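# Stand folding table by wall, park cart in bay

## Task

Set the folding table upright on its feet beside the wall so that every part of it lies within the blue tape and none of it crosses the tape. Move the utility cart into the yellow bay so that each of its four wheels sits inside the tape and none touches the tape. At the end the coffee table must still be standing upright, or the task fails. The robot must not tip over or finish leaning, or the task fails. Anything that stays in place only because the robot is holding it does not count as done.

## Robot and tools

Robot: a Hello Robot Stretch 4, about 1.6 m tall, with one arm. It has an omni-wheel base (rim within 0.23 m of the base origin), a lift on a mast, an arm that telescopes forward, a three-joint wrist (yaw, pitch, roll) and a two-finger gripper. Something in the room may occasionally nudge a loose object.

Frames: the base frame sits on the floor under the base centre, x forward, y left, z up. hand_pose is in this frame and marks the point between the fingers, 0.015 m back from the tips; with all wrist joints at zero its axes match the base frame. Its printed position may be slightly wrong. The odometry frame is the base frame as it was when the scene began.

execute_actions takes "actions", a list holding one action or none (none just returns state and pictures), plus optional "cameras": a list drawn from head_camera, head_left_camera, head_right_camera, wrist_camera, all. Omitted, null or ["all"] gives every camera; [] gives none; a bad name rejects the call. The "pictures" line lists the images in order. An action contains "base", "joints" or both, optionally with "pace" and "contact_limits"; or it contains only "end_of_arm". Motions in one action begin together and may finish at different times.

"base" is a relative move from where the base last reported itself, with exactly one key: translate_m (metres, forward positive, -2 to 2), strafe_m (metres, left positive, -2 to 2) or rotate_rad (radians, counter-clockwise from above positive, -3.2 to 3.2). None of them changes heading except rotate_rad.

"joints" is one object keyed by joint name, each value an absolute target (not an offset): lift_m 0 to 1.2 m; arm_m 0 to 0.55 m extension; wrist_yaw_rad -1.134 to 4.276 (0 points ahead, positive turns left, 3.14 tucked back, over 3.4 the arm may block it); wrist_pitch_rad -1.117 to 4.259 (0 level, 1.57 pointing down); wrist_roll_rad -1.117 to 4.259 (0 has fingers level, positive turns clockwise viewed from behind); gripper_m 0 to 0.08 m finger gap. Done tolerances: lift and arm ±0.004, yaw and roll ±0.02, pitch ±0.05, gripper ±0.002. Joint targets outside range are clipped and the result says so; any other bad value or unknown key rejects the whole call with no motion.

"pace" is "slow", "default", "fast" or "max" (base up to 0.1/0.3/0.4/0.6 m/s and 1/2/3/4 rad/s); above lift 0.2 the base is slowed further, down to 0.3 m/s and 1 rad/s at full lift. "contact_limits" only accepts arm_m, 0 (gentlest) to 0.75 (firmest), default 0.5. {"end_of_arm": "enable_torque"} revives any wrist or gripper motor that shut off, which then holds its current spot. Each action is capped at 15 s. A joint or the base left out of an action may still be pushing toward an old target without the status showing it.

wait: "seconds" 0 to 10; commands nothing and returns state and pictures. zoom_image: "camera" plus "region" [x0, y0, x1, y1] in pixels from the top-left of that camera's latest full image, at most 504 by 504. finished_scene: "scene", the number of the scene being ended; irreversible, and the result says whether the task succeeded and gives the next task. Replying with no tool call ends everything. If a call reports a stop, the rest of that reply's execute_actions, wait and finished_scene calls are skipped.

Results: base_status and joint_status per motion: "done"; "off_target" (resting short, maybe still pushing); "contact_stop_at_<key>" (blocked; that part goes slack, a slack lift may sink, slack wheels may roll); "limit_stop_at_<name>"; "time_out"; "torque_fault" (a wrist or gripper motor went limp and ignores commands until enable_torque). "limit_stop_at_tilt" means over 6 degrees of lean: lift, arm and wheels go slack until it lessens. "limit_stop_at_own_body" flags a self-collision risk, common with pitch below -0.2 plus roll below -0.4 or above 4. on_its_own lists things not commanded; its "held at" is a target, not a position. lidar_m: 12 distances in metres, 30-degree sectors starting straight ahead and going counter-clockwise (4th left, 7th behind, 10th right); "-" means nothing seen or closer than 0.25 m; it sees from about 0.15 m up to robot height, so table tops register, but it misses glass and thin legs. wrist_depth_mm: 7x7 grid of depths in mm (100 to 2000, "-" invalid), top left first. base_odometry counts wheel turns, so slip looks like travel; heading -3.142 to 3.142. If turned_by_wheels and turned_by_imu differ by more than about 0.1 rad, the base hit something or slipped. base_tilt in degrees, forward and right positive, with a fixed bias up to 1.5. motor_effort is percent of max, positive toward higher joint values (bracket = peak); for wheel_0, wheel_1, wheel_2 positive turns the base right.

Gripping: command a gap smaller than the object; the gripper only aims slightly past first contact. "off_target" after closing means something is held. A gripper effort staying beyond about 50 away from 0 trips a torque fault and may drop the load; a level gripper holding over about 2.7 kg can fault the wrist.

Cameras: head_camera atop the mast looking forward and down (turn the base to look around); head_left_camera and head_right_camera are fisheyes beside it, steeper, showing the base and arm; wrist_camera looks along the fingers, tips near the bottom. To unfold at the start, send lift_m 0.4 with wrist_yaw_rad 0 together.

Avoid: turning or driving with more than 1 kg held and arm_m over 0.2, especially at fast paces; steady high pushes or pulls with a raised gripper or high contact limit (tipping risk); knocking over the coffee table; drops, slams and hard hits. The robot keeps holding its last command while you think, so motions continue.

Each tool is called after "Call:" by a JSON object that holds its "op" and its "data".

## Session

Call:
{"op": "execute_actions", "data": {"actions": []}}

Scene clock: 0.00 s.
base_odometry: x=+0.000 y=+0.000 heading=+0.000 (m, m, rad; odometry frame)
turned_by_wheels: +0.000 (rad since the last result)
turned_by_imu: +0.000 (rad since the last result)
base_tilt: forward=-0.2 right=+0.3 (deg)
lidar_m: 0.98 0.95 1.18 1.41 1.34 1.70 1.46 1.27 0.76 0.63 0.68 0.84
base_status: not commanded
joint_positions: lift_m=+0.134 arm_m=+0.001 wrist_yaw_rad=+3.046 wrist_pitch_rad=+0.005 wrist_roll_rad=+0.002 gripper_m=+0.040
joint_status: not commanded
motor_effort: lift_m=+20 arm_m=-1 wrist_yaw_rad=+1 wrist_pitch_rad=-9 wrist_roll_rad=+0 gripper_m=-1 wheel_0=+0 wheel_1=+0 wheel_2=+0 (%)
hand_pose: x=-0.0318 y=+0.1072 z=+0.3109 quat_wxyz=(+0.048, -0.002, +0.001, +0.999) (m; base frame)
wrist_depth_mm: 138 193 1661 1756 1863 - - / 107 141 1661 1808 1983 - - / 108 141 1576 1808 1983 - - / 123 145 1661 1808 1921 - - / 1366 1464 1661 1863 1921 - - / 1205 1336 1336 1336 1336 1308 1308 / 831 - 138 831 106 904 866
pictures: head_camera, head_left_camera, head_right_camera, wrist_camera
Images, in order (width x height): head_camera 420x560, head_left_camera 420x672, head_right_camera 420x672, wrist_camera 616x392.

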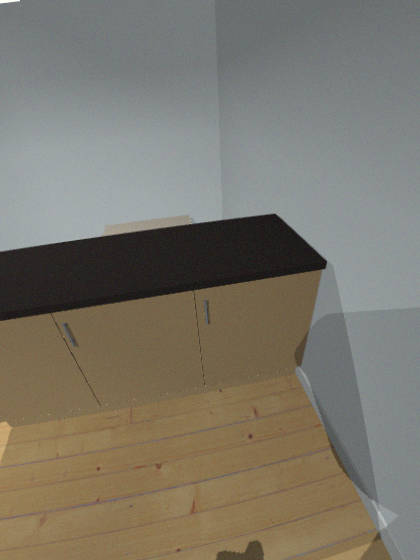

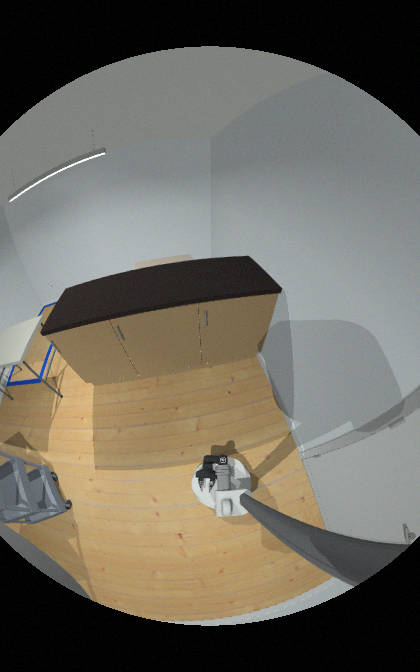

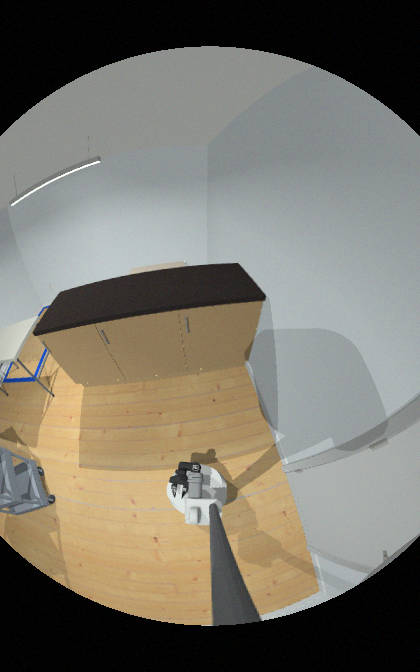

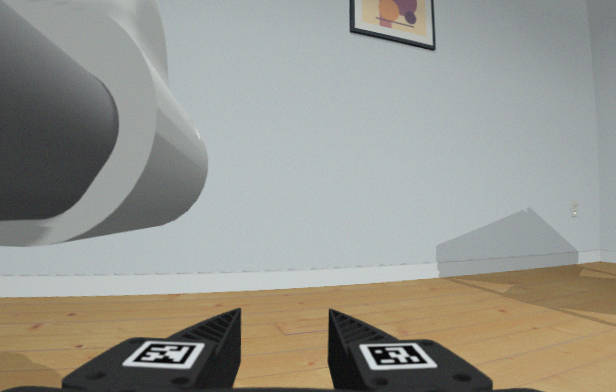

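Call:
{"op": "execute_actions", "data": {"actions": [{"base":{"rotate_rad":1.4}}], "cameras": ["head_camera","head_left_camera"]}}

Scene clock: 5.73 s.
base_odometry: x=+0.000 y=+0.000 heading=+1.400 (m, m, rad; odometry frame)
turned_by_wheels: +1.400 (rad since the last result)
turned_by_imu: +1.388 (rad since the last result)
base_tilt: forward=-0.2 right=+0.3 (deg)
lidar_m: 1.77 1.33 1.88 1.51 1.49 0.84 0.64 0.63 0.74 0.97 0.97 1.08
base_status: done
joint_positions: lift_m=+0.134 arm_m=+0.001 wrist_yaw_rad=+3.046 wrist_pitch_rad=+0.005 wrist_roll_rad=+0.002 gripper_m=+0.040
joint_status: not commanded
motor_effort: lift_m=+20(20) arm_m=-2(1) wrist_yaw_rad=+1(0) wrist_pitch_rad=-9(8) wrist_roll_rad=-1(0) gripper_m=+0(1) wheel_0=+1(5) wheel_1=+1(6) wheel_2=+2(6) (%)
hand_pose: x=-0.0318 y=+0.1072 z=+0.3109 quat_wxyz=(+0.048, -0.002, +0.001, +0.999) (m; base frame)
wrist_depth_mm: 138 193 866 960 1118 1366 1336 / 107 142 854 960 1118 1397 1308 / 108 141 842 960 1118 1366 1308 / 123 145 854 946 1118 1366 1308 / 676 750 842 960 1098 1336 1281 / 683 741 809 931 1078 1255 1229 / 683 - 139 842 106 891 891
pictures: head_camera, head_left_camera
Images, in order (width x height): head_camera 420x560, head_left_camera 420x672.

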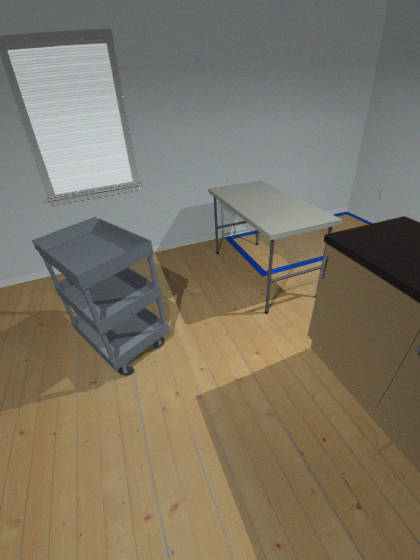

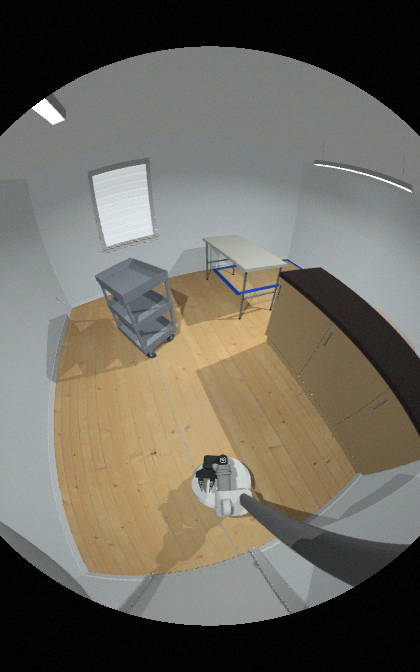

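Call:
{"op": "execute_actions", "data": {"actions": [{"base":{"translate_m":1.2}}], "cameras": []}}

Call:
{"op": "execute_actions", "data": {"actions": [{"base":{"rotate_rad":0.4}}], "cameras": ["head_camera","head_right_camera"]}}

Scene clock: 21.00 s.
base_odometry: x=+0.203 y=+1.183 heading=+1.401 (m, m, rad; odometry frame)
turned_by_wheels: +0.000 (rad since the last result)
turned_by_imu: -0.002 (rad since the last result)
base_tilt: forward=-0.1 right=+0.3 (deg)
lidar_m: 0.84 1.87 0.47 0.52 1.89 2.12 1.81 1.46 0.69 0.56 0.54 0.62
base_status: done
joint_positions: lift_m=+0.134 arm_m=+0.001 wrist_yaw_rad=+3.046 wrist_pitch_rad=+0.005 wrist_roll_rad=+0.002 gripper_m=+0.040
joint_status: not commanded
motor_effort: lift_m=+20(20) arm_m=-1(1) wrist_yaw_rad=+0(0) wrist_pitch_rad=-9(9) wrist_roll_rad=+1(1) gripper_m=-1(1) wheel_0=+1(4) wheel_1=+1(4) wheel_2=+2(9) (%)
hand_pose: x=-0.0318 y=+0.1072 z=+0.3109 quat_wxyz=(+0.048, -0.002, +0.001, +0.999) (m; base frame)
wrist_depth_mm: 138 193 1983 - - - 1661 / 107 141 1983 - - - 1708 / 108 141 - - - - 1708 / 122 145 1983 - - - 1708 / 1576 1808 1983 - - - 1661 / 1205 1255 1308 1366 1366 1366 1281 / 831 - 139 842 106 891 866
pictures: none
No camera images: the call's "cameras" was empty. Leave "cameras" out to get every camera's image.

Scene clock: 22.17 s.
base_odometry: x=+0.204 y=+1.183 heading=+1.801 (m, m, rad; odometry frame)
turned_by_wheels: +0.400 (rad since the last result)
turned_by_imu: +0.397 (rad since the last result)
base_tilt: forward=-0.2 right=+0.3 (deg)
lidar_m: 1.84 0.45 0.53 1.89 2.03 1.84 1.80 0.80 0.58 0.55 0.63 0.76
base_status: done
joint_positions: lift_m=+0.134 arm_m=+0.001 wrist_yaw_rad=+3.046 wrist_pitch_rad=+0.005 wrist_roll_rad=+0.002 gripper_m=+0.040
joint_status: not commanded
motor_effort: lift_m=+20(20) arm_m=-1(1) wrist_yaw_rad=+2(0) wrist_pitch_rad=-10(9) wrist_roll_rad=+1(1) gripper_m=-2(2) wheel_0=+0(4) wheel_1=+0(5) wheel_2=+0(6) (%)
hand_pose: x=-0.0318 y=+0.1072 z=+0.3109 quat_wxyz=(+0.048, -0.002, +0.001, +0.999) (m; base frame)
wrist_depth_mm: 138 193 1983 1983 - - - / 107 141 1983 1921 - - - / 108 141 1921 1983 - - - / 123 146 1983 1921 1983 - - / 1025 1863 1921 1921 1983 - - / 1118 1255 1336 1397 1336 1308 1281 / 831 - 138 854 106 891 878
pictures: head_camera, head_right_camera
Images, in order (width x height): head_camera 420x560, head_right_camera 420x672.

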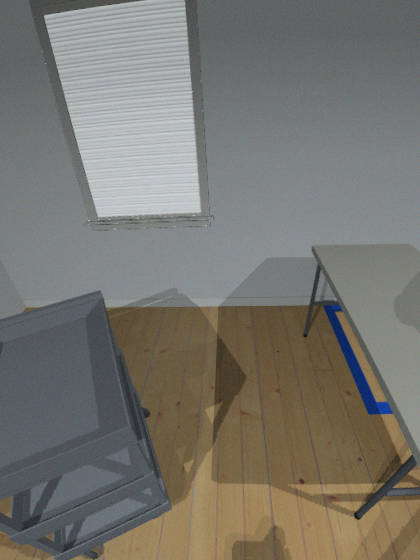

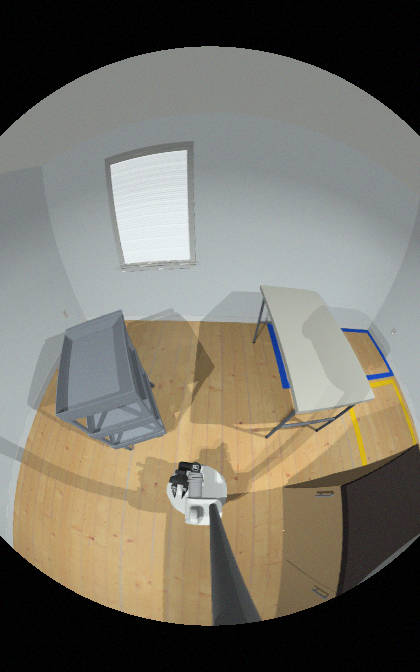

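Call:
{"op": "execute_actions", "data": {"actions": [{"base":{"strafe_m":-0.2}}], "cameras": []}}

Call:
{"op": "execute_actions", "data": {"actions": [{"base":{"translate_m":0.62}}], "cameras": ["head_right_camera"]}}

Call:
{"op": "execute_actions", "data": {"actions": [{"base":{"strafe_m":-0.5},"pace":"slow"}], "cameras": ["head_right_camera"]}}

Scene clock: 37.73 s.
base_odometry: x=+0.398 y=+1.228 heading=+1.801 (m, m, rad; odometry frame)
turned_by_wheels: +0.000 (rad since the last result)
turned_by_imu: -0.001 (rad since the last result)
base_tilt: forward=-0.1 right=+0.3 (deg)
lidar_m: 1.33 0.63 0.60 2.10 2.24 1.87 1.36 0.51 0.37 0.32 0.50 0.48
base_status: done
joint_positions: lift_m=+0.134 arm_m=+0.001 wrist_yaw_rad=+3.046 wrist_pitch_rad=+0.005 wrist_roll_rad=+0.002 gripper_m=+0.040
joint_status: not commanded
motor_effort: lift_m=+20(20) arm_m=-1(1) wrist_yaw_rad=+0(0) wrist_pitch_rad=-9(8) wrist_roll_rad=+1(0) gripper_m=-1(1) wheel_0=+0(8) wheel_1=+0(8) wheel_2=-1(0) (%)
hand_pose: x=-0.0318 y=+0.1072 z=+0.3109 quat_wxyz=(+0.048, -0.002, +0.001, +0.999) (m; base frame)
wrist_depth_mm: 138 193 1921 - - - - / 107 141 1863 1983 - - - / 108 141 1921 1983 - - - / 123 145 1921 1863 - - - / 750 1255 1863 1983 1983 - - / 854 1182 1308 1366 1397 1308 1308 / 820 - 138 831 106 891 878
pictures: none
No camera images: the call's "cameras" was empty. Leave "cameras" out to get every camera's image.

Scene clock: 41.27 s.
base_odometry: x=+0.257 y=+1.832 heading=+1.801 (m, m, rad; odometry frame)
turned_by_wheels: +0.000 (rad since the last result)
turned_by_imu: +0.000 (rad since the last result)
base_tilt: forward=-0.1 right=+0.3 (deg)
lidar_m: 1.26 1.33 0.61 0.47 0.44 2.50 1.44 0.73 0.32 0.31 0.31 0.49
base_status: done
joint_positions: lift_m=+0.134 arm_m=+0.001 wrist_yaw_rad=+3.046 wrist_pitch_rad=+0.005 wrist_roll_rad=+0.002 gripper_m=+0.040
joint_status: not commanded
motor_effort: lift_m=+20(20) arm_m=-1(2) wrist_yaw_rad=+2(1) wrist_pitch_rad=-9(9) wrist_roll_rad=+0(0) gripper_m=-2(1) wheel_0=+0(4) wheel_1=+0(4) wheel_2=+2(8) (%)
hand_pose: x=-0.0318 y=+0.1072 z=+0.3109 quat_wxyz=(+0.048, -0.002, +0.001, +0.999) (m; base frame)
wrist_depth_mm: 138 194 - - - - - / 107 141 - - - - - / 108 141 - - - - - / 123 145 - - - - - / 768 1336 - - - - - / 917 1205 1336 1397 1366 1308 1308 / 842 - 138 842 106 904 866
pictures: head_right_camera
Images, in order (width x height): head_right_camera 420x672.

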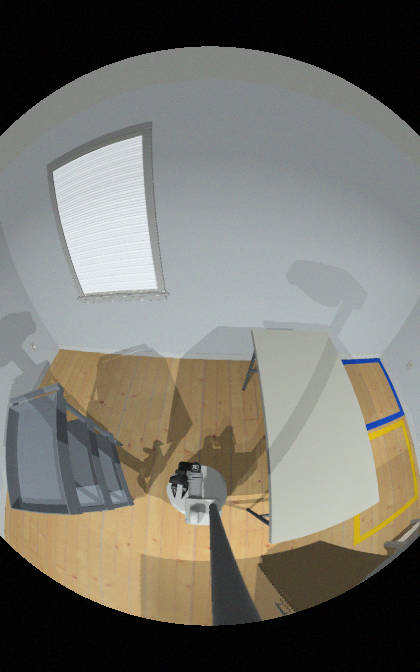

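Scene clock: 47.40 s.
base_odometry: x=+0.744 y=+1.946 heading=+1.801 (m, m, rad; odometry frame)
turned_by_wheels: +0.000 (rad since the last result)
turned_by_imu: -0.002 (rad since the last result)
base_tilt: forward=-0.2 right=+0.3 (deg)
lidar_m: 0.25 1.31 1.23 0.93 1.32 2.51 0.60 0.25 0.25 0.25 0.25 0.25
base_status: done
joint_positions: lift_m=+0.134 arm_m=+0.001 wrist_yaw_rad=+3.046 wrist_pitch_rad=+0.005 wrist_roll_rad=+0.002 gripper_m=+0.040
joint_status: not commanded
motor_effort: lift_m=+20(20) arm_m=-2(2) wrist_yaw_rad=+0(0) wrist_pitch_rad=-10(9) wrist_roll_rad=+1(2) gripper_m=-1(0) wheel_0=+5(7) wheel_1=-5(11) wheel_2=-2(2) (%)
hand_pose: x=-0.0318 y=+0.1072 z=+0.3109 quat_wxyz=(+0.048, -0.002, +0.001, +0.999) (m; base frame)
wrist_depth_mm: 138 193 768 - - - - / 107 141 759 - - - - / 109 141 778 - - - - / 122 145 759 - - - - / 715 741 750 - - - - / 707 732 741 1336 1336 1366 1336 / 699 - 139 842 106 891 878
pictures: head_right_camera
Images, in order (width x height): head_right_camera 420x672.

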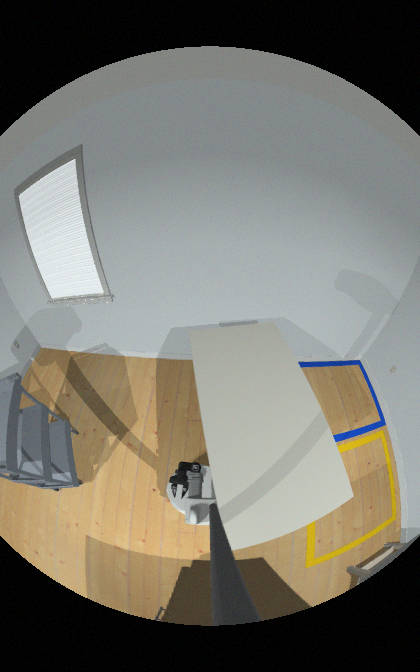

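Call:
{"op": "execute_actions", "data": {"actions": [{"base":{"strafe_m":-0.6},"pace":"slow"}], "cameras": ["head_right_camera"]}}

Call:
{"op": "execute_actions", "data": {"actions": [{"base":{"strafe_m":-0.4},"pace":"slow"}], "cameras": ["head_right_camera"]}}

Scene clock: 66.83 s.
base_odometry: x=+1.328 y=+2.082 heading=+1.801 (m, m, rad; odometry frame)
turned_by_wheels: +0.000 (rad since the last result)
turned_by_imu: -0.004 (rad since the last result)
base_tilt: forward=-0.2 right=+0.3 (deg)
lidar_m: 0.25 0.25 1.83 1.53 0.90 0.62 0.64 1.34 0.25 0.25 0.25 0.25
base_status: done
joint_positions: lift_m=+0.134 arm_m=+0.001 wrist_yaw_rad=+3.046 wrist_pitch_rad=+0.005 wrist_roll_rad=+0.002 gripper_m=+0.040
joint_status: not commanded
motor_effort: lift_m=+20(20) arm_m=-1(1) wrist_yaw_rad=+0(1) wrist_pitch_rad=-9(9) wrist_roll_rad=+0(1) gripper_m=-1(1) wheel_0=+5(8) wheel_1=-4(10) wheel_2=-2(2) (%)
hand_pose: x=-0.0318 y=+0.1072 z=+0.3109 quat_wxyz=(+0.048, -0.002, +0.001, +0.999) (m; base frame)
wrist_depth_mm: 138 193 - 820 831 854 - / 107 142 - 798 831 842 - / 108 141 - 798 809 842 - / 123 145 - 798 820 854 - / 1205 - - 809 809 820 - / 1160 1308 1336 778 809 831 1336 / 831 - 138 788 106 820 878
pictures: head_right_camera
Images, in order (width x height): head_right_camera 420x672.

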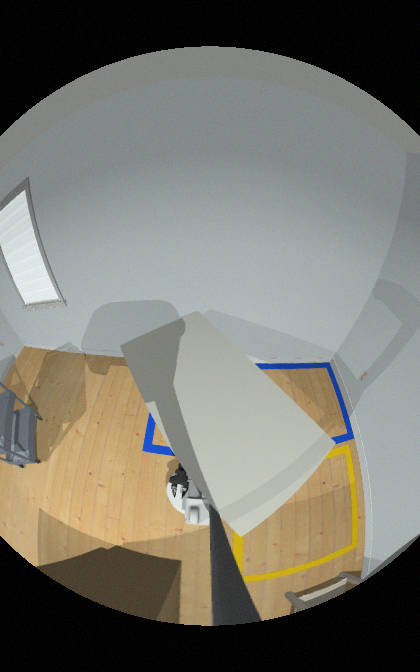

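Scene clock: 71.97 s.
base_odometry: x=+1.717 y=+2.173 heading=+1.800 (m, m, rad; odometry frame)
turned_by_wheels: +0.000 (rad since the last result)
turned_by_imu: -0.001 (rad since the last result)
base_tilt: forward=-0.1 right=+0.2 (deg)
lidar_m: 0.25 0.25 0.25 1.94 0.91 0.83 1.19 1.21 0.25 0.25 0.25 0.25
base_status: done
joint_positions: lift_m=+0.134 arm_m=+0.001 wrist_yaw_rad=+3.046 wrist_pitch_rad=+0.005 wrist_roll_rad=+0.002 gripper_m=+0.040
joint_status: not commanded
motor_effort: lift_m=+20(20) arm_m=-2(1) wrist_yaw_rad=+0(0) wrist_pitch_rad=-9(10) wrist_roll_rad=+0(2) gripper_m=-1(0) wheel_0=+3(8) wheel_1=-6(8) wheel_2=+0(3) (%)
hand_pose: x=-0.0318 y=+0.1072 z=+0.3109 quat_wxyz=(+0.048, -0.002, +0.001, +0.999) (m; base frame)
wrist_depth_mm: 138 193 - - - 866 904 / 107 142 - - 1138 866 878 / 109 141 - - 1160 854 878 / 123 146 - - 1138 854 854 / 1281 1661 - - 1138 854 866 / 1205 1255 1308 1366 1098 831 854 / 842 - 138 842 106 820 866
pictures: head_right_camera
Images, in order (width x height): head_right_camera 420x672.

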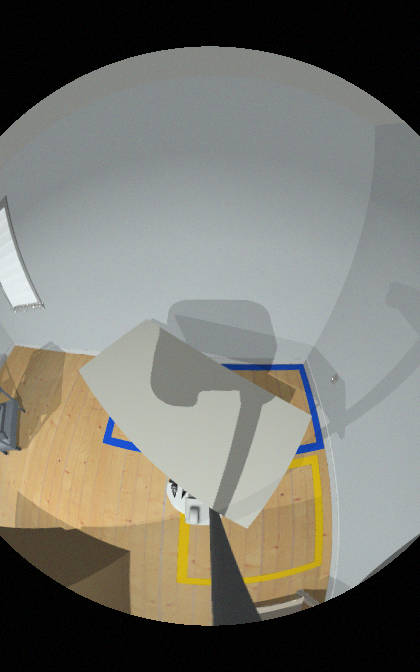

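Call:
{"op": "execute_actions", "data": {"actions": [{"base":{"strafe_m":-0.3},"pace":"slow"}], "cameras": ["head_right_camera"]}}

Call:
{"op": "execute_actions", "data": {"actions": [{"base":{"translate_m":0.5},"pace":"slow"}], "cameras": ["head_right_camera"]}}

Call:
{"op": "execute_actions", "data": {"actions": [{"base":{"translate_m":-0.75}}], "cameras": ["head_right_camera","head_camera"]}}

Scene clock: 82.23 s.
base_odometry: x=+2.009 y=+2.241 heading=+1.800 (m, m, rad; odometry frame)
turned_by_wheels: +0.000 (rad since the last result)
turned_by_imu: -0.001 (rad since the last result)
base_tilt: forward=-0.2 right=+0.3 (deg)
lidar_m: 0.25 0.25 0.25 2.21 1.05 1.18 1.15 1.07 0.26 0.25 0.25 0.25
base_status: done
joint_positions: lift_m=+0.134 arm_m=+0.001 wrist_yaw_rad=+3.046 wrist_pitch_rad=+0.005 wrist_roll_rad=+0.002 gripper_m=+0.040
joint_status: not commanded
motor_effort: lift_m=+20(20) arm_m=-1(1) wrist_yaw_rad=+0(1) wrist_pitch_rad=-9(9) wrist_roll_rad=+2(2) gripper_m=+0(0) wheel_0=+3(9) wheel_1=-6(11) wheel_2=+2(2) (%)
hand_pose: x=-0.0318 y=+0.1072 z=+0.3109 quat_wxyz=(+0.048, -0.002, +0.001, +0.999) (m; base frame)
wrist_depth_mm: 139 193 - - - - 904 / 107 142 - - - 1160 904 / 108 141 - - - 1182 891 / 123 146 - - - 1182 878 / 1336 1808 - - - 1138 891 / 1205 1255 1336 1366 1397 1118 866 / 842 - 138 842 106 891 866
pictures: head_right_camera
Images, in order (width x height): head_right_camera 420x672.

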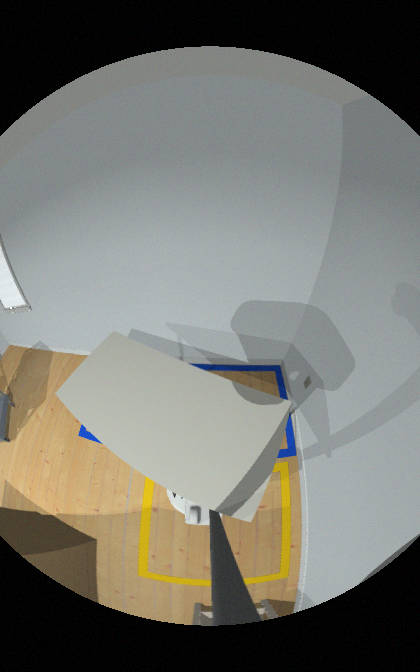

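Scene clock: 88.53 s.
base_odometry: x=+1.895 y=+2.728 heading=+1.800 (m, m, rad; odometry frame)
turned_by_wheels: +0.000 (rad since the last result)
turned_by_imu: -0.003 (rad since the last result)
base_tilt: forward=-0.2 right=+0.3 (deg)
lidar_m: 0.25 0.25 0.25 0.25 1.60 1.41 1.63 1.12 0.26 0.25 0.25 0.25
base_status: done
joint_positions: lift_m=+0.134 arm_m=+0.001 wrist_yaw_rad=+3.046 wrist_pitch_rad=+0.005 wrist_roll_rad=+0.002 gripper_m=+0.040
joint_status: not commanded
motor_effort: lift_m=+20(20) arm_m=-1(2) wrist_yaw_rad=+1(0) wrist_pitch_rad=-9(9) wrist_roll_rad=+1(1) gripper_m=-2(1) wheel_0=+1(5) wheel_1=+3(4) wheel_2=-9(13) (%)
hand_pose: x=-0.0318 y=+0.1072 z=+0.3109 quat_wxyz=(+0.048, -0.002, +0.001, +0.999) (m; base frame)
wrist_depth_mm: 138 193 - - - - - / 107 141 - - - 1430 - / 108 141 - - 1921 1397 1499 / 123 145 - - 1921 1430 1430 / 1366 1921 - - 1983 1366 1464 / 1229 1255 1308 1336 1366 1308 1308 / 842 - 138 842 106 878 866
pictures: head_right_camera
Images, in order (width x height): head_right_camera 420x672.

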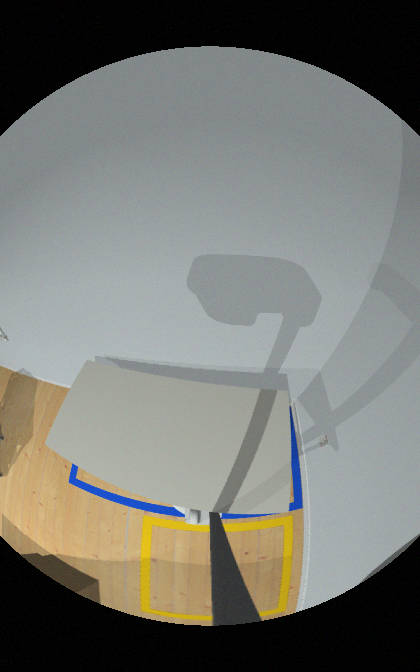

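Scene clock: 92.53 s.
base_odometry: x=+2.066 y=+1.998 heading=+1.800 (m, m, rad; odometry frame)
turned_by_wheels: +0.000 (rad since the last result)
turned_by_imu: -0.001 (rad since the last result)
base_tilt: forward=-0.2 right=+0.2 (deg)
lidar_m: 0.66 0.74 2.19 2.23 0.87 1.15 0.90 0.97 0.84 0.77 0.84 0.69
base_status: done
joint_positions: lift_m=+0.134 arm_m=+0.001 wrist_yaw_rad=+3.046 wrist_pitch_rad=+0.005 wrist_roll_rad=+0.002 gripper_m=+0.040
joint_status: not commanded
motor_effort: lift_m=+20(20) arm_m=-1(2) wrist_yaw_rad=+1(1) wrist_pitch_rad=-9(9) wrist_roll_rad=+1(1) gripper_m=-1(0) wheel_0=+1(5) wheel_1=+1(4) wheel_2=-1(8) (%)
hand_pose: x=-0.0318 y=+0.1072 z=+0.3109 quat_wxyz=(+0.048, -0.002, +0.001, +0.999) (m; base frame)
wrist_depth_mm: 138 193 - - - - 842 / 107 141 - - - 1182 866 / 108 141 - - - 1205 854 / 123 145 1042 - - 1160 866 / 960 1808 1808 - - 1160 866 / 991 1160 1060 1336 1366 1098 854 / 842 - 139 831 106 904 820
pictures: head_camera, head_right_camera
Images, in order (width x height): head_camera 420x560, head_right_camera 420x672.

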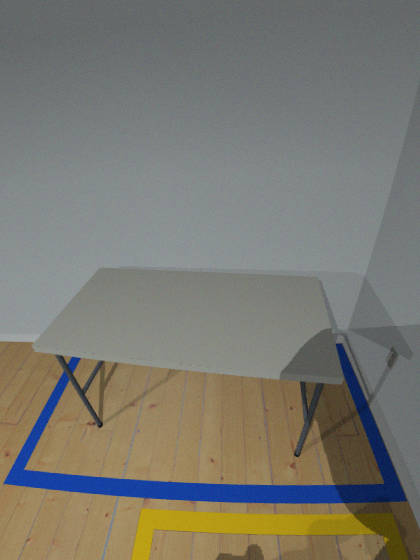

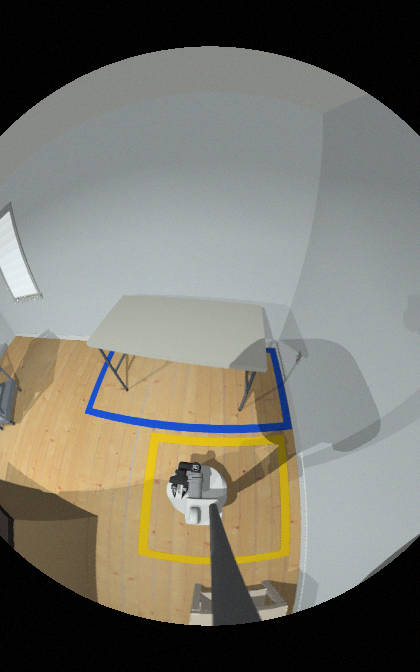

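Call:
{"op": "execute_actions", "data": {"actions": [{"base":{"translate_m":0.7}}], "cameras": []}}

Call:
{"op": "execute_actions", "data": {"actions": [{"base":{"translate_m":0.12},"pace":"slow"}], "cameras": []}}

Call:
{"op": "execute_actions", "data": {"actions": [{"base":{"translate_m":-0.6}}], "cameras": ["head_camera"]}}

Call:
{"op": "execute_actions", "data": {"actions": [{"base":{"rotate_rad":1.5}}], "cameras": ["head_left_camera","head_camera"]}}

Call:
{"op": "execute_actions", "data": {"actions": [{"base":{"translate_m":1.6}}]}}

Scene clock: 105.53 s.
base_odometry: x=+1.907 y=+2.679 heading=+1.800 (m, m, rad; odometry frame)
turned_by_wheels: +0.000 (rad since the last result)
turned_by_imu: -0.002 (rad since the last result)
base_tilt: forward=-0.1 right=+0.3 (deg)
lidar_m: 0.25 0.25 0.25 0.25 1.54 1.35 1.60 1.17 0.84 0.25 0.25 0.25
base_status: done
joint_positions: lift_m=+0.134 arm_m=+0.001 wrist_yaw_rad=+3.046 wrist_pitch_rad=+0.005 wrist_roll_rad=+0.002 gripper_m=+0.040
joint_status: not commanded
motor_effort: lift_m=+20(20) arm_m=-1(1) wrist_yaw_rad=+0(0) wrist_pitch_rad=-9(9) wrist_roll_rad=+1(2) gripper_m=-1(0) wheel_0=+0(4) wheel_1=+1(3) wheel_2=+0(8) (%)
hand_pose: x=-0.0318 y=+0.1072 z=+0.3109 quat_wxyz=(+0.048, -0.002, +0.001, +0.999) (m; base frame)
wrist_depth_mm: 138 192 - - - - - / 107 141 - - - 1397 - / 108 141 - - - 1336 1397 / 122 145 - - 1921 1336 1397 / 1397 1983 - - 1983 1366 1366 / 1229 1308 1336 1336 1366 1308 1281 / 842 - 138 866 106 878 891
pictures: none
No camera images: the call's "cameras" was empty. Leave "cameras" out to get every camera's image.

Scene clock: 108.03 s.
base_odometry: x=+1.879 y=+2.796 heading=+1.800 (m, m, rad; odometry frame)
turned_by_wheels: +0.000 (rad since the last result)
turned_by_imu: -0.001 (rad since the last result)
base_tilt: forward=-0.2 right=+0.2 (deg)
lidar_m: 0.25 0.25 0.25 0.25 1.72 1.47 1.71 1.16 0.25 0.25 0.25 0.25
base_status: done
joint_positions: lift_m=+0.134 arm_m=+0.001 wrist_yaw_rad=+3.046 wrist_pitch_rad=+0.005 wrist_roll_rad=+0.002 gripper_m=+0.040
joint_status: not commanded
motor_effort: lift_m=+20(20) arm_m=-1(1) wrist_yaw_rad=+2(0) wrist_pitch_rad=-9(10) wrist_roll_rad=+1(1) gripper_m=-1(1) wheel_0=+2(4) wheel_1=+0(4) wheel_2=-5(12) (%)
hand_pose: x=-0.0318 y=+0.1072 z=+0.3109 quat_wxyz=(+0.048, -0.002, +0.001, +0.999) (m; base frame)
wrist_depth_mm: 138 193 - - - - - / 107 142 - - - - - / 108 141 - - 1921 1499 - / 123 146 - - 1983 1430 - / 1397 1983 - - - 1430 - / 1182 1255 1336 1336 1308 1336 1336 / 831 - 139 842 106 891 891
pictures: none
No camera images: the call's "cameras" was empty. Leave "cameras" out to get every camera's image.

Scene clock: 111.53 s.
base_odometry: x=+2.015 y=+2.212 heading=+1.799 (m, m, rad; odometry frame)
turned_by_wheels: +0.000 (rad since the last result)
turned_by_imu: -0.001 (rad since the last result)
base_tilt: forward=-0.2 right=+0.3 (deg)
lidar_m: 0.52 0.57 0.90 2.21 1.01 1.17 1.13 1.11 0.82 0.77 0.84 0.53
base_status: done
joint_positions: lift_m=+0.134 arm_m=+0.001 wrist_yaw_rad=+3.046 wrist_pitch_rad=+0.005 wrist_roll_rad=+0.002 gripper_m=+0.040
joint_status: not commanded
motor_effort: lift_m=+20(20) arm_m=-1(1) wrist_yaw_rad=+0(1) wrist_pitch_rad=-8(9) wrist_roll_rad=+2(1) gripper_m=-2(1) wheel_0=+0(5) wheel_1=-1(3) wheel_2=-2(9) (%)
hand_pose: x=-0.0318 y=+0.1072 z=+0.3109 quat_wxyz=(+0.048, -0.002, +0.001, +0.999) (m; base frame)
wrist_depth_mm: 138 192 - - - - 854 / 107 142 - - - 1182 866 / 108 141 - - - 1160 866 / 123 146 - - - 1182 866 / 1182 1397 - - - 1160 866 / 1182 1281 1336 1366 1336 1098 866 / 842 - 138 842 106 891 842
pictures: head_camera
Images, in order (width x height): head_camera 420x560.

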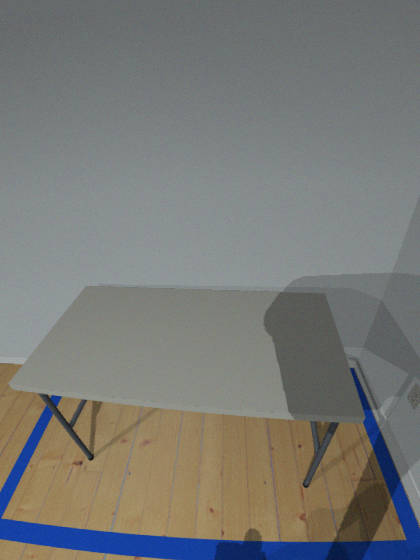

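Scene clock: 113.53 s.
base_odometry: x=+2.015 y=+2.212 heading=-2.984 (m, m, rad; odometry frame)
turned_by_wheels: +1.500 (rad since the last result)
turned_by_imu: +1.488 (rad since the last result)
base_tilt: forward=-0.2 right=+0.2 (deg)
lidar_m: 2.24 1.03 1.08 1.11 1.16 0.84 0.79 0.82 0.54 0.52 0.55 0.78
base_status: done
joint_positions: lift_m=+0.134 arm_m=+0.001 wrist_yaw_rad=+3.046 wrist_pitch_rad=+0.005 wrist_roll_rad=+0.002 gripper_m=+0.040
joint_status: not commanded
motor_effort: lift_m=+20(20) arm_m=-1(2) wrist_yaw_rad=+2(2) wrist_pitch_rad=-9(9) wrist_roll_rad=+1(1) gripper_m=+0(2) wheel_0=+0(6) wheel_1=+0(4) wheel_2=+0(6) (%)
hand_pose: x=-0.0318 y=+0.1072 z=+0.3109 quat_wxyz=(+0.048, -0.002, +0.001, +0.999) (m; base frame)
wrist_depth_mm: 138 192 960 1008 1042 1098 1118 / 107 142 946 1008 1008 1078 1098 / 108 141 946 976 1025 1060 1098 / 123 145 946 976 1008 1025 1098 / 842 891 917 976 1025 1042 1098 / 831 891 917 946 991 1025 1042 / 831 - 138 842 106 891 878
pictures: head_camera, head_left_camera
Images, in order (width x height): head_camera 420x560, head_left_camera 420x672.

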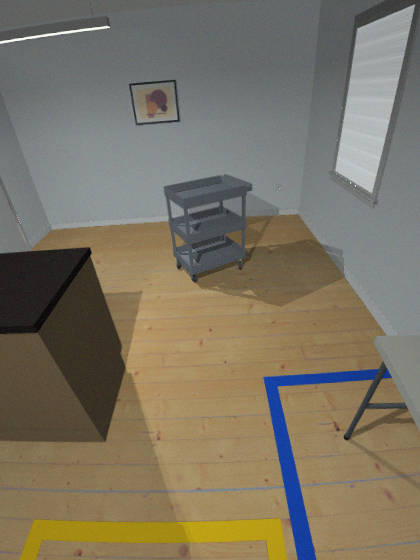

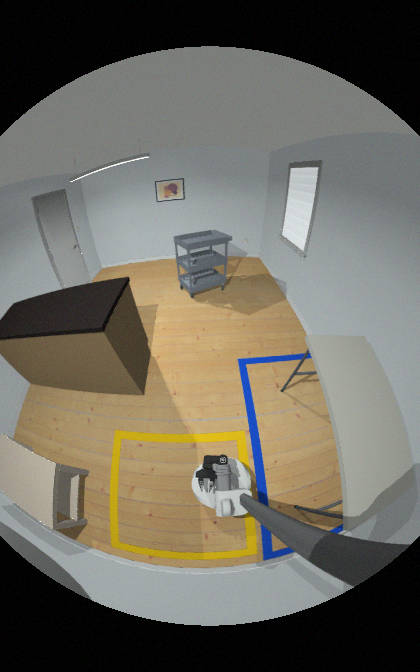

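Scene clock: 120.37 s.
base_odometry: x=+0.435 y=+1.960 heading=-2.984 (m, m, rad; odometry frame)
turned_by_wheels: +0.000 (rad since the last result)
turned_by_imu: -0.002 (rad since the last result)
base_tilt: forward=-0.2 right=+0.3 (deg)
lidar_m: 0.69 0.66 2.60 0.90 0.71 0.96 2.39 0.97 1.13 1.18 1.25 0.95
base_status: done
joint_positions: lift_m=+0.134 arm_m=+0.001 wrist_yaw_rad=+3.046 wrist_pitch_rad=+0.005 wrist_roll_rad=+0.002 gripper_m=+0.040
joint_status: not commanded
motor_effort: lift_m=+20(20) arm_m=-2(1) wrist_yaw_rad=+2(0) wrist_pitch_rad=-10(9) wrist_roll_rad=-1(2) gripper_m=-1(0) wheel_0=-1(4) wheel_1=+0(6) wheel_2=+0(9) (%)
hand_pose: x=-0.0318 y=+0.1072 z=+0.3109 quat_wxyz=(+0.048, -0.002, +0.001, +0.999) (m; base frame)
wrist_depth_mm: 138 192 - - - 931 699 / 107 142 - - - 960 715 / 108 141 - - - 946 723 / 123 146 - - - 946 707 / 1921 - - - - 946 707 / 1160 1281 1366 1336 1336 931 707 / 831 - 138 842 106 831 691
pictures: head_camera, head_left_camera, head_right_camera, wrist_camera
camera_calibration (this result's frames):
wrist_camera: T_world_to_cam=[[0.128101, 0.99176, -0.00146351, -0.105387], [-0.00323938, -0.00105724, -0.999994, 0.366174], [-0.991756, 0.128105, 0.00307725, 0.103302], [0, 0, 0, 1]] pos_world=[0.117137, 0.091672, 0.3657]
Images, in order (width x height): head_camera 420x560, head_left_camera 420x672, head_right_camera 420x672, wrist_camera 616x392.

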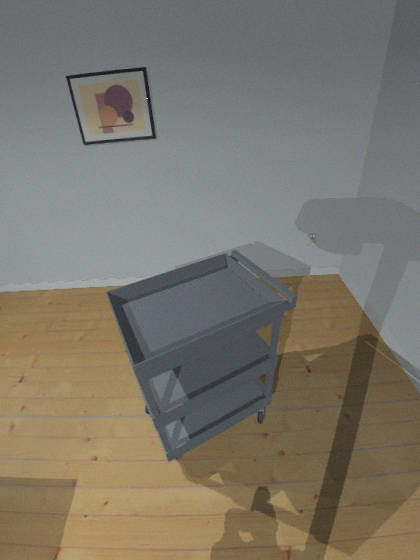

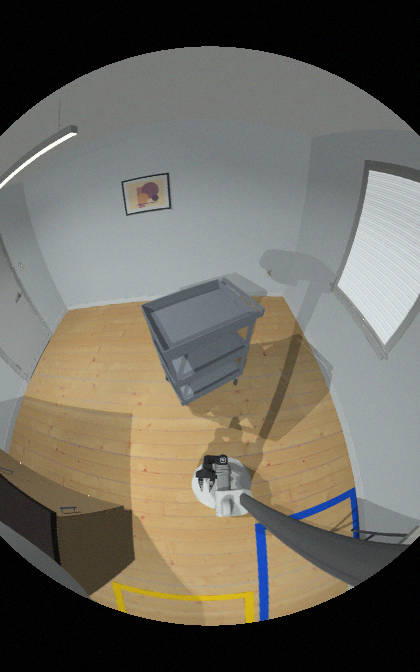

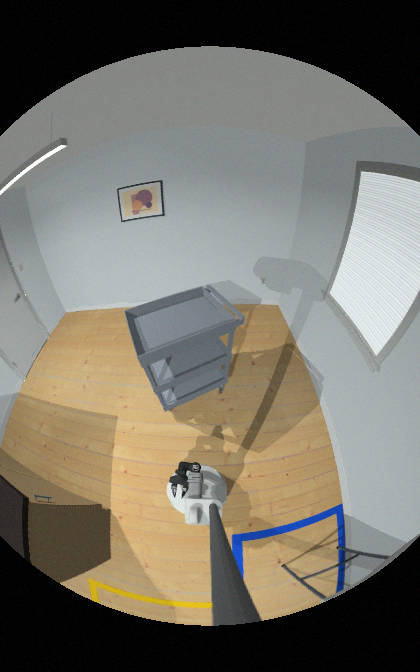

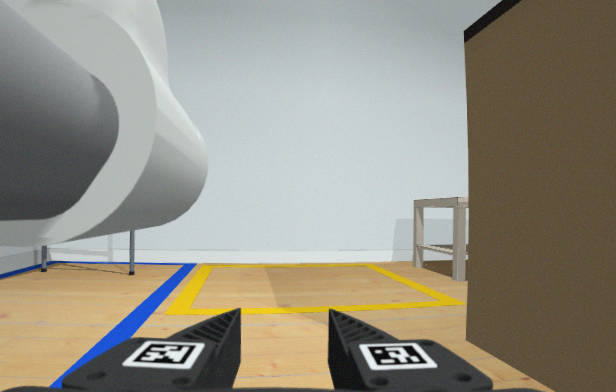

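Call:
{"op": "execute_actions", "data": {"actions": [{"base":{"rotate_rad":-1.57}}], "cameras": []}}

Call:
{"op": "execute_actions", "data": {"actions": [{"base":{"translate_m":0.65}}], "cameras": ["head_right_camera"]}}

Call:
{"op": "execute_actions", "data": {"actions": [{"base":{"strafe_m":1.65}}], "cameras": ["head_right_camera"]}}

Scene clock: 131.07 s.
base_odometry: x=+0.435 y=+1.960 heading=+1.729 (m, m, rad; odometry frame)
turned_by_wheels: -1.570 (rad since the last result)
turned_by_imu: -1.560 (rad since the last result)
base_tilt: forward=-0.1 right=+0.3 (deg)
lidar_m: 1.18 1.21 0.94 0.69 0.65 2.61 1.00 0.72 0.98 2.36 0.95 1.06
base_status: done
joint_positions: lift_m=+0.134 arm_m=+0.001 wrist_yaw_rad=+3.046 wrist_pitch_rad=+0.005 wrist_roll_rad=+0.002 gripper_m=+0.040
joint_status: not commanded
motor_effort: lift_m=+20(20) arm_m=-1(1) wrist_yaw_rad=+0(2) wrist_pitch_rad=-9(9) wrist_roll_rad=+2(1) gripper_m=+0(1) wheel_0=-1(4) wheel_1=+1(6) wheel_2=-2(6) (%)
hand_pose: x=-0.0318 y=+0.1072 z=+0.3109 quat_wxyz=(+0.048, -0.002, +0.001, +0.999) (m; base frame)
wrist_depth_mm: 138 193 - - - - - / 107 142 - - - - - / 108 140 - - - - - / 122 145 - - - - - / 741 1008 - - - - - / 741 1060 1336 1336 1397 1366 1336 / 732 - 138 842 106 904 866
pictures: none
No camera images: the call's "cameras" was empty. Leave "cameras" out to get every camera's image.

Scene clock: 134.70 s.
base_odometry: x=+0.333 y=+2.602 heading=+1.729 (m, m, rad; odometry frame)
turned_by_wheels: +0.000 (rad since the last result)
turned_by_imu: -0.001 (rad since the last result)
base_tilt: forward=-0.2 right=+0.2 (deg)
lidar_m: 0.54 0.57 0.72 2.00 0.98 1.03 1.36 1.35 2.50 0.71 0.77 0.58
base_status: done
joint_positions: lift_m=+0.134 arm_m=+0.001 wrist_yaw_rad=+3.046 wrist_pitch_rad=+0.005 wrist_roll_rad=+0.002 gripper_m=+0.040
joint_status: not commanded
motor_effort: lift_m=+20(20) arm_m=-2(2) wrist_yaw_rad=+0(0) wrist_pitch_rad=-9(9) wrist_roll_rad=-1(0) gripper_m=+0(0) wheel_0=-1(6) wheel_1=+0(5) wheel_2=+0(8) (%)
hand_pose: x=-0.0318 y=+0.1072 z=+0.3109 quat_wxyz=(+0.048, -0.002, +0.001, +0.999) (m; base frame)
wrist_depth_mm: 138 192 - - - - 854 / 107 141 - - - 1098 1078 / 108 141 - - - - - / 123 145 - - - - - / 1281 1397 - - - 1397 - / 1229 1281 1366 1366 1336 1078 878 / 831 - 138 842 106 904 891
pictures: head_right_camera
Images, in order (width x height): head_right_camera 420x672.

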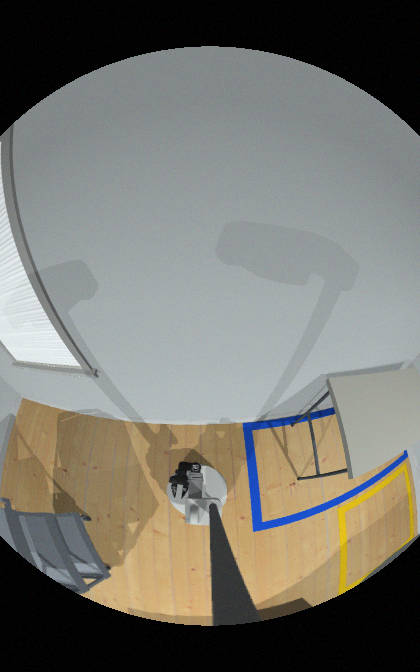

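Scene clock: 141.53 s.
base_odometry: x=-1.297 y=+2.342 heading=+1.729 (m, m, rad; odometry frame)
turned_by_wheels: +0.000 (rad since the last result)
turned_by_imu: -0.007 (rad since the last result)
base_tilt: forward=-0.2 right=+0.3 (deg)
lidar_m: 0.46 0.50 0.65 0.66 0.68 0.95 2.45 0.63 0.68 2.37 0.67 0.49
base_status: done
joint_positions: lift_m=+0.134 arm_m=+0.001 wrist_yaw_rad=+3.046 wrist_pitch_rad=+0.005 wrist_roll_rad=+0.002 gripper_m=+0.040
joint_status: not commanded
motor_effort: lift_m=+20(20) arm_m=-1(1) wrist_yaw_rad=+0(1) wrist_pitch_rad=-8(9) wrist_roll_rad=+0(1) gripper_m=-1(1) wheel_0=+2(8) wheel_1=-2(7) wheel_2=-1(1) (%)
hand_pose: x=-0.0318 y=+0.1072 z=+0.3109 quat_wxyz=(+0.048, -0.002, +0.001, +0.999) (m; base frame)
wrist_depth_mm: 138 193 - - 1499 931 691 / 107 142 - - 1499 917 699 / 108 141 - - 1499 917 707 / 123 146 - - 1464 931 715 / 1060 - - - 1464 917 699 / 1008 1255 1336 1336 1205 904 691 / 831 - 138 842 106 820 676
pictures: head_right_camera
Images, in order (width x height): head_right_camera 420x672.

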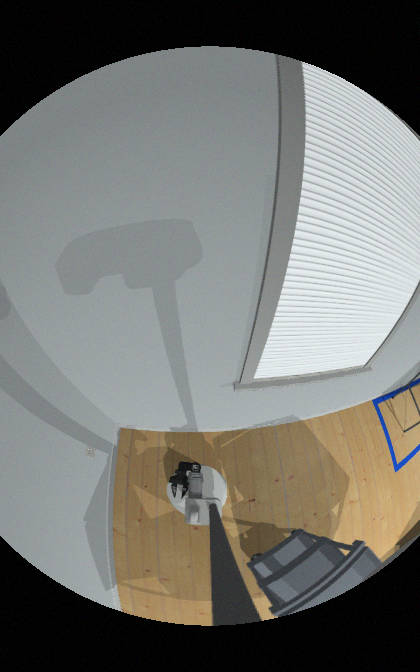

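Call:
{"op": "execute_actions", "data": {"actions": [{"base":{"translate_m":-0.72}}], "cameras": []}}

Call:
{"op": "execute_actions", "data": {"actions": [{"base":{"strafe_m":-0.6},"pace":"slow"}], "cameras": ["head_right_camera"]}}

Scene clock: 151.37 s.
base_odometry: x=-1.183 y=+1.631 heading=+1.729 (m, m, rad; odometry frame)
turned_by_wheels: +0.000 (rad since the last result)
turned_by_imu: -0.002 (rad since the last result)
base_tilt: forward=-0.1 right=+0.3 (deg)
lidar_m: 1.17 0.98 0.67 0.62 0.63 0.83 2.35 2.54 0.44 0.29 0.30 1.25
base_status: done
joint_positions: lift_m=+0.134 arm_m=+0.001 wrist_yaw_rad=+3.046 wrist_pitch_rad=+0.005 wrist_roll_rad=+0.002 gripper_m=+0.040
joint_status: not commanded
motor_effort: lift_m=+20(20) arm_m=-2(1) wrist_yaw_rad=+1(1) wrist_pitch_rad=-9(9) wrist_roll_rad=+1(2) gripper_m=-1(1) wheel_0=+0(3) wheel_1=+1(2) wheel_2=+0(9) (%)
hand_pose: x=-0.0318 y=+0.1072 z=+0.3109 quat_wxyz=(+0.048, -0.002, +0.001, +0.999) (m; base frame)
wrist_depth_mm: 138 193 - - 1430 878 661 / 107 142 - - 1397 878 668 / 108 141 - - 1397 904 661 / 122 146 - - 1397 878 668 / 1863 - - - 1366 878 654 / 1229 1255 1336 1366 1255 842 654 / 854 - 138 842 106 788 634
pictures: none
No camera images: the call's "cameras" was empty. Leave "cameras" out to get every camera's image.

Scene clock: 158.50 s.
base_odometry: x=-0.591 y=+1.725 heading=+1.729 (m, m, rad; odometry frame)
turned_by_wheels: +0.000 (rad since the last result)
turned_by_imu: +0.000 (rad since the last result)
base_tilt: forward=-0.2 right=+0.3 (deg)
lidar_m: 1.17 1.23 1.32 1.25 1.29 1.69 2.44 0.30 0.25 0.25 0.25 1.27
base_status: done
joint_positions: lift_m=+0.134 arm_m=+0.001 wrist_yaw_rad=+3.046 wrist_pitch_rad=+0.005 wrist_roll_rad=+0.002 gripper_m=+0.040
joint_status: not commanded
motor_effort: lift_m=+20(20) arm_m=-1(1) wrist_yaw_rad=+2(1) wrist_pitch_rad=-9(9) wrist_roll_rad=+0(0) gripper_m=-2(1) wheel_0=+3(6) wheel_1=-1(7) wheel_2=-2(2) (%)
hand_pose: x=-0.0318 y=+0.1072 z=+0.3109 quat_wxyz=(+0.048, -0.002, +0.001, +0.999) (m; base frame)
wrist_depth_mm: 138 192 - - - 1808 1336 / 107 141 - - - 1808 1366 / 108 141 - - - 1756 1281 / 123 146 - - - 1808 1308 / 530 - - - - 1708 1336 / 1025 1255 1336 1366 1397 1366 1255 / 809 - 138 842 106 891 878
pictures: head_right_camera
Images, in order (width x height): head_right_camera 420x672.

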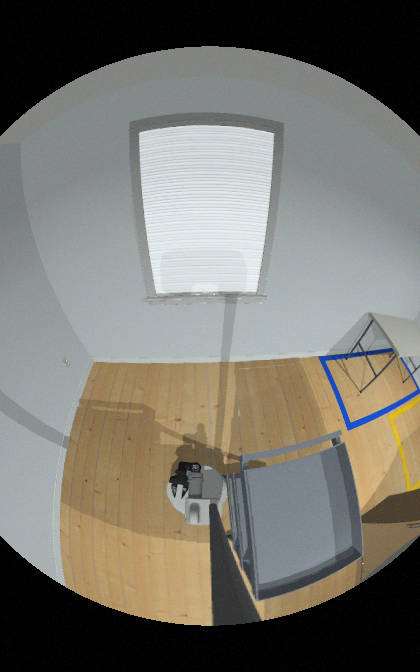

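Call:
{"op": "execute_actions", "data": {"actions": [{"base":{"strafe_m":-0.4},"pace":"slow"}], "cameras": ["head_right_camera"]}}

Call:
{"op": "execute_actions", "data": {"actions": [{"base":{"strafe_m":0.5}}], "cameras": []}}

Call:
{"op": "execute_actions", "data": {"actions": [{"base":{"translate_m":-0.8}}], "cameras": ["head_right_camera"]}}

Scene clock: 171.27 s.
base_odometry: x=-0.196 y=+1.788 heading=+1.729 (m, m, rad; odometry frame)
turned_by_wheels: +0.000 (rad since the last result)
turned_by_imu: -0.002 (rad since the last result)
base_tilt: forward=-0.2 right=+0.2 (deg)
lidar_m: 1.19 1.26 1.68 1.63 1.67 2.27 0.41 0.25 0.25 0.25 1.56 1.33
base_status: done
joint_positions: lift_m=+0.134 arm_m=+0.001 wrist_yaw_rad=+3.046 wrist_pitch_rad=+0.005 wrist_roll_rad=+0.002 gripper_m=+0.040
joint_status: not commanded
motor_effort: lift_m=+20(20) arm_m=-2(2) wrist_yaw_rad=+2(2) wrist_pitch_rad=-9(9) wrist_roll_rad=+2(0) gripper_m=-1(1) wheel_0=+3(8) wheel_1=-4(9) wheel_2=+0(5) (%)
hand_pose: x=-0.0318 y=+0.1072 z=+0.3109 quat_wxyz=(+0.048, -0.002, +0.001, +0.999) (m; base frame)
wrist_depth_mm: 138 193 - - - - 1863 / 107 142 - - - - 1808 / 108 141 - - - - 1808 / 122 146 - - - - 1708 / 1661 1983 - - - - 1708 / 715 647 1336 1336 1366 1336 1336 / 389 - 138 866 106 891 878
pictures: head_right_camera
Images, in order (width x height): head_right_camera 420x672.

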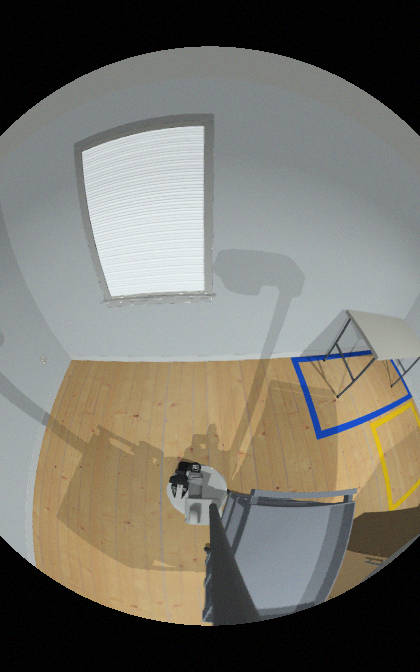

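Scene clock: 174.27 s.
base_odometry: x=-0.690 y=+1.709 heading=+1.729 (m, m, rad; odometry frame)
turned_by_wheels: +0.000 (rad since the last result)
turned_by_imu: -0.002 (rad since the last result)
base_tilt: forward=-0.2 right=+0.3 (deg)
lidar_m: 1.17 1.26 1.20 1.14 1.16 1.60 2.44 0.76 0.65 0.66 1.86 1.25
base_status: done
joint_positions: lift_m=+0.134 arm_m=+0.001 wrist_yaw_rad=+3.046 wrist_pitch_rad=+0.005 wrist_roll_rad=+0.002 gripper_m=+0.040
joint_status: not commanded
motor_effort: lift_m=+20(20) arm_m=-1(2) wrist_yaw_rad=+1(0) wrist_pitch_rad=-10(9) wrist_roll_rad=+0(1) gripper_m=-1(1) wheel_0=+0(7) wheel_1=-2(9) wheel_2=+1(1) (%)
hand_pose: x=-0.0318 y=+0.1072 z=+0.3109 quat_wxyz=(+0.048, -0.002, +0.001, +0.999) (m; base frame)
wrist_depth_mm: 138 193 - - - 1618 1229 / 107 142 - - - 1661 1205 / 108 141 - - - 1618 1205 / 123 145 - - - 1661 1281 / 1708 - - - - 1618 1229 / 1205 1308 1336 1336 1397 1336 1160 / 820 - 138 854 106 891 878
pictures: none
No camera images: the call's "cameras" was empty. Leave "cameras" out to get every camera's image.

Scene clock: 178.40 s.
base_odometry: x=-0.564 y=+0.919 heading=+1.729 (m, m, rad; odometry frame)
turned_by_wheels: +0.000 (rad since the last result)
turned_by_imu: -0.001 (rad since the last result)
base_tilt: forward=-0.2 right=+0.3 (deg)
lidar_m: 1.96 1.68 1.16 1.08 1.14 1.53 1.65 1.74 1.42 0.66 0.56 0.98
base_status: done
joint_positions: lift_m=+0.134 arm_m=+0.001 wrist_yaw_rad=+3.046 wrist_pitch_rad=+0.005 wrist_roll_rad=+0.002 gripper_m=+0.040
joint_status: not commanded
motor_effort: lift_m=+20(20) arm_m=-1(1) wrist_yaw_rad=+0(1) wrist_pitch_rad=-9(9) wrist_roll_rad=+1(1) gripper_m=-1(1) wheel_0=+0(5) wheel_1=+1(4) wheel_2=-1(8) (%)
hand_pose: x=-0.0318 y=+0.1072 z=+0.3109 quat_wxyz=(+0.048, -0.002, +0.001, +0.999) (m; base frame)
wrist_depth_mm: 138 192 1808 1863 1983 1576 1182 / 107 142 1808 1863 1983 1576 1205 / 108 141 1756 1808 1983 1576 1160 / 123 145 1808 1808 1921 1576 1205 / 1618 1708 1756 1863 1983 1576 1182 / 1205 1281 1366 1366 1336 1308 1138 / 854 - 138 842 106 878 866
pictures: head_right_camera
Images, in order (width x height): head_right_camera 420x672.

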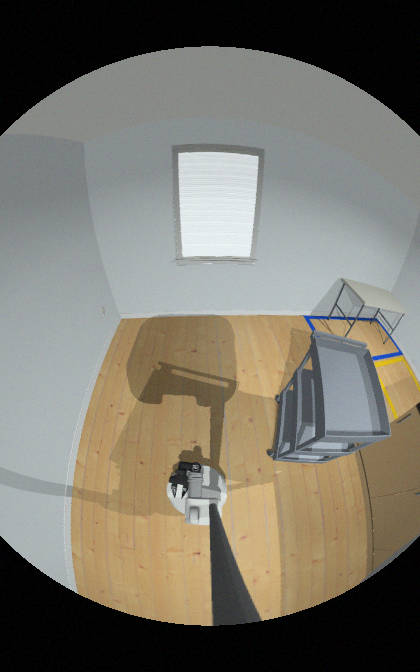

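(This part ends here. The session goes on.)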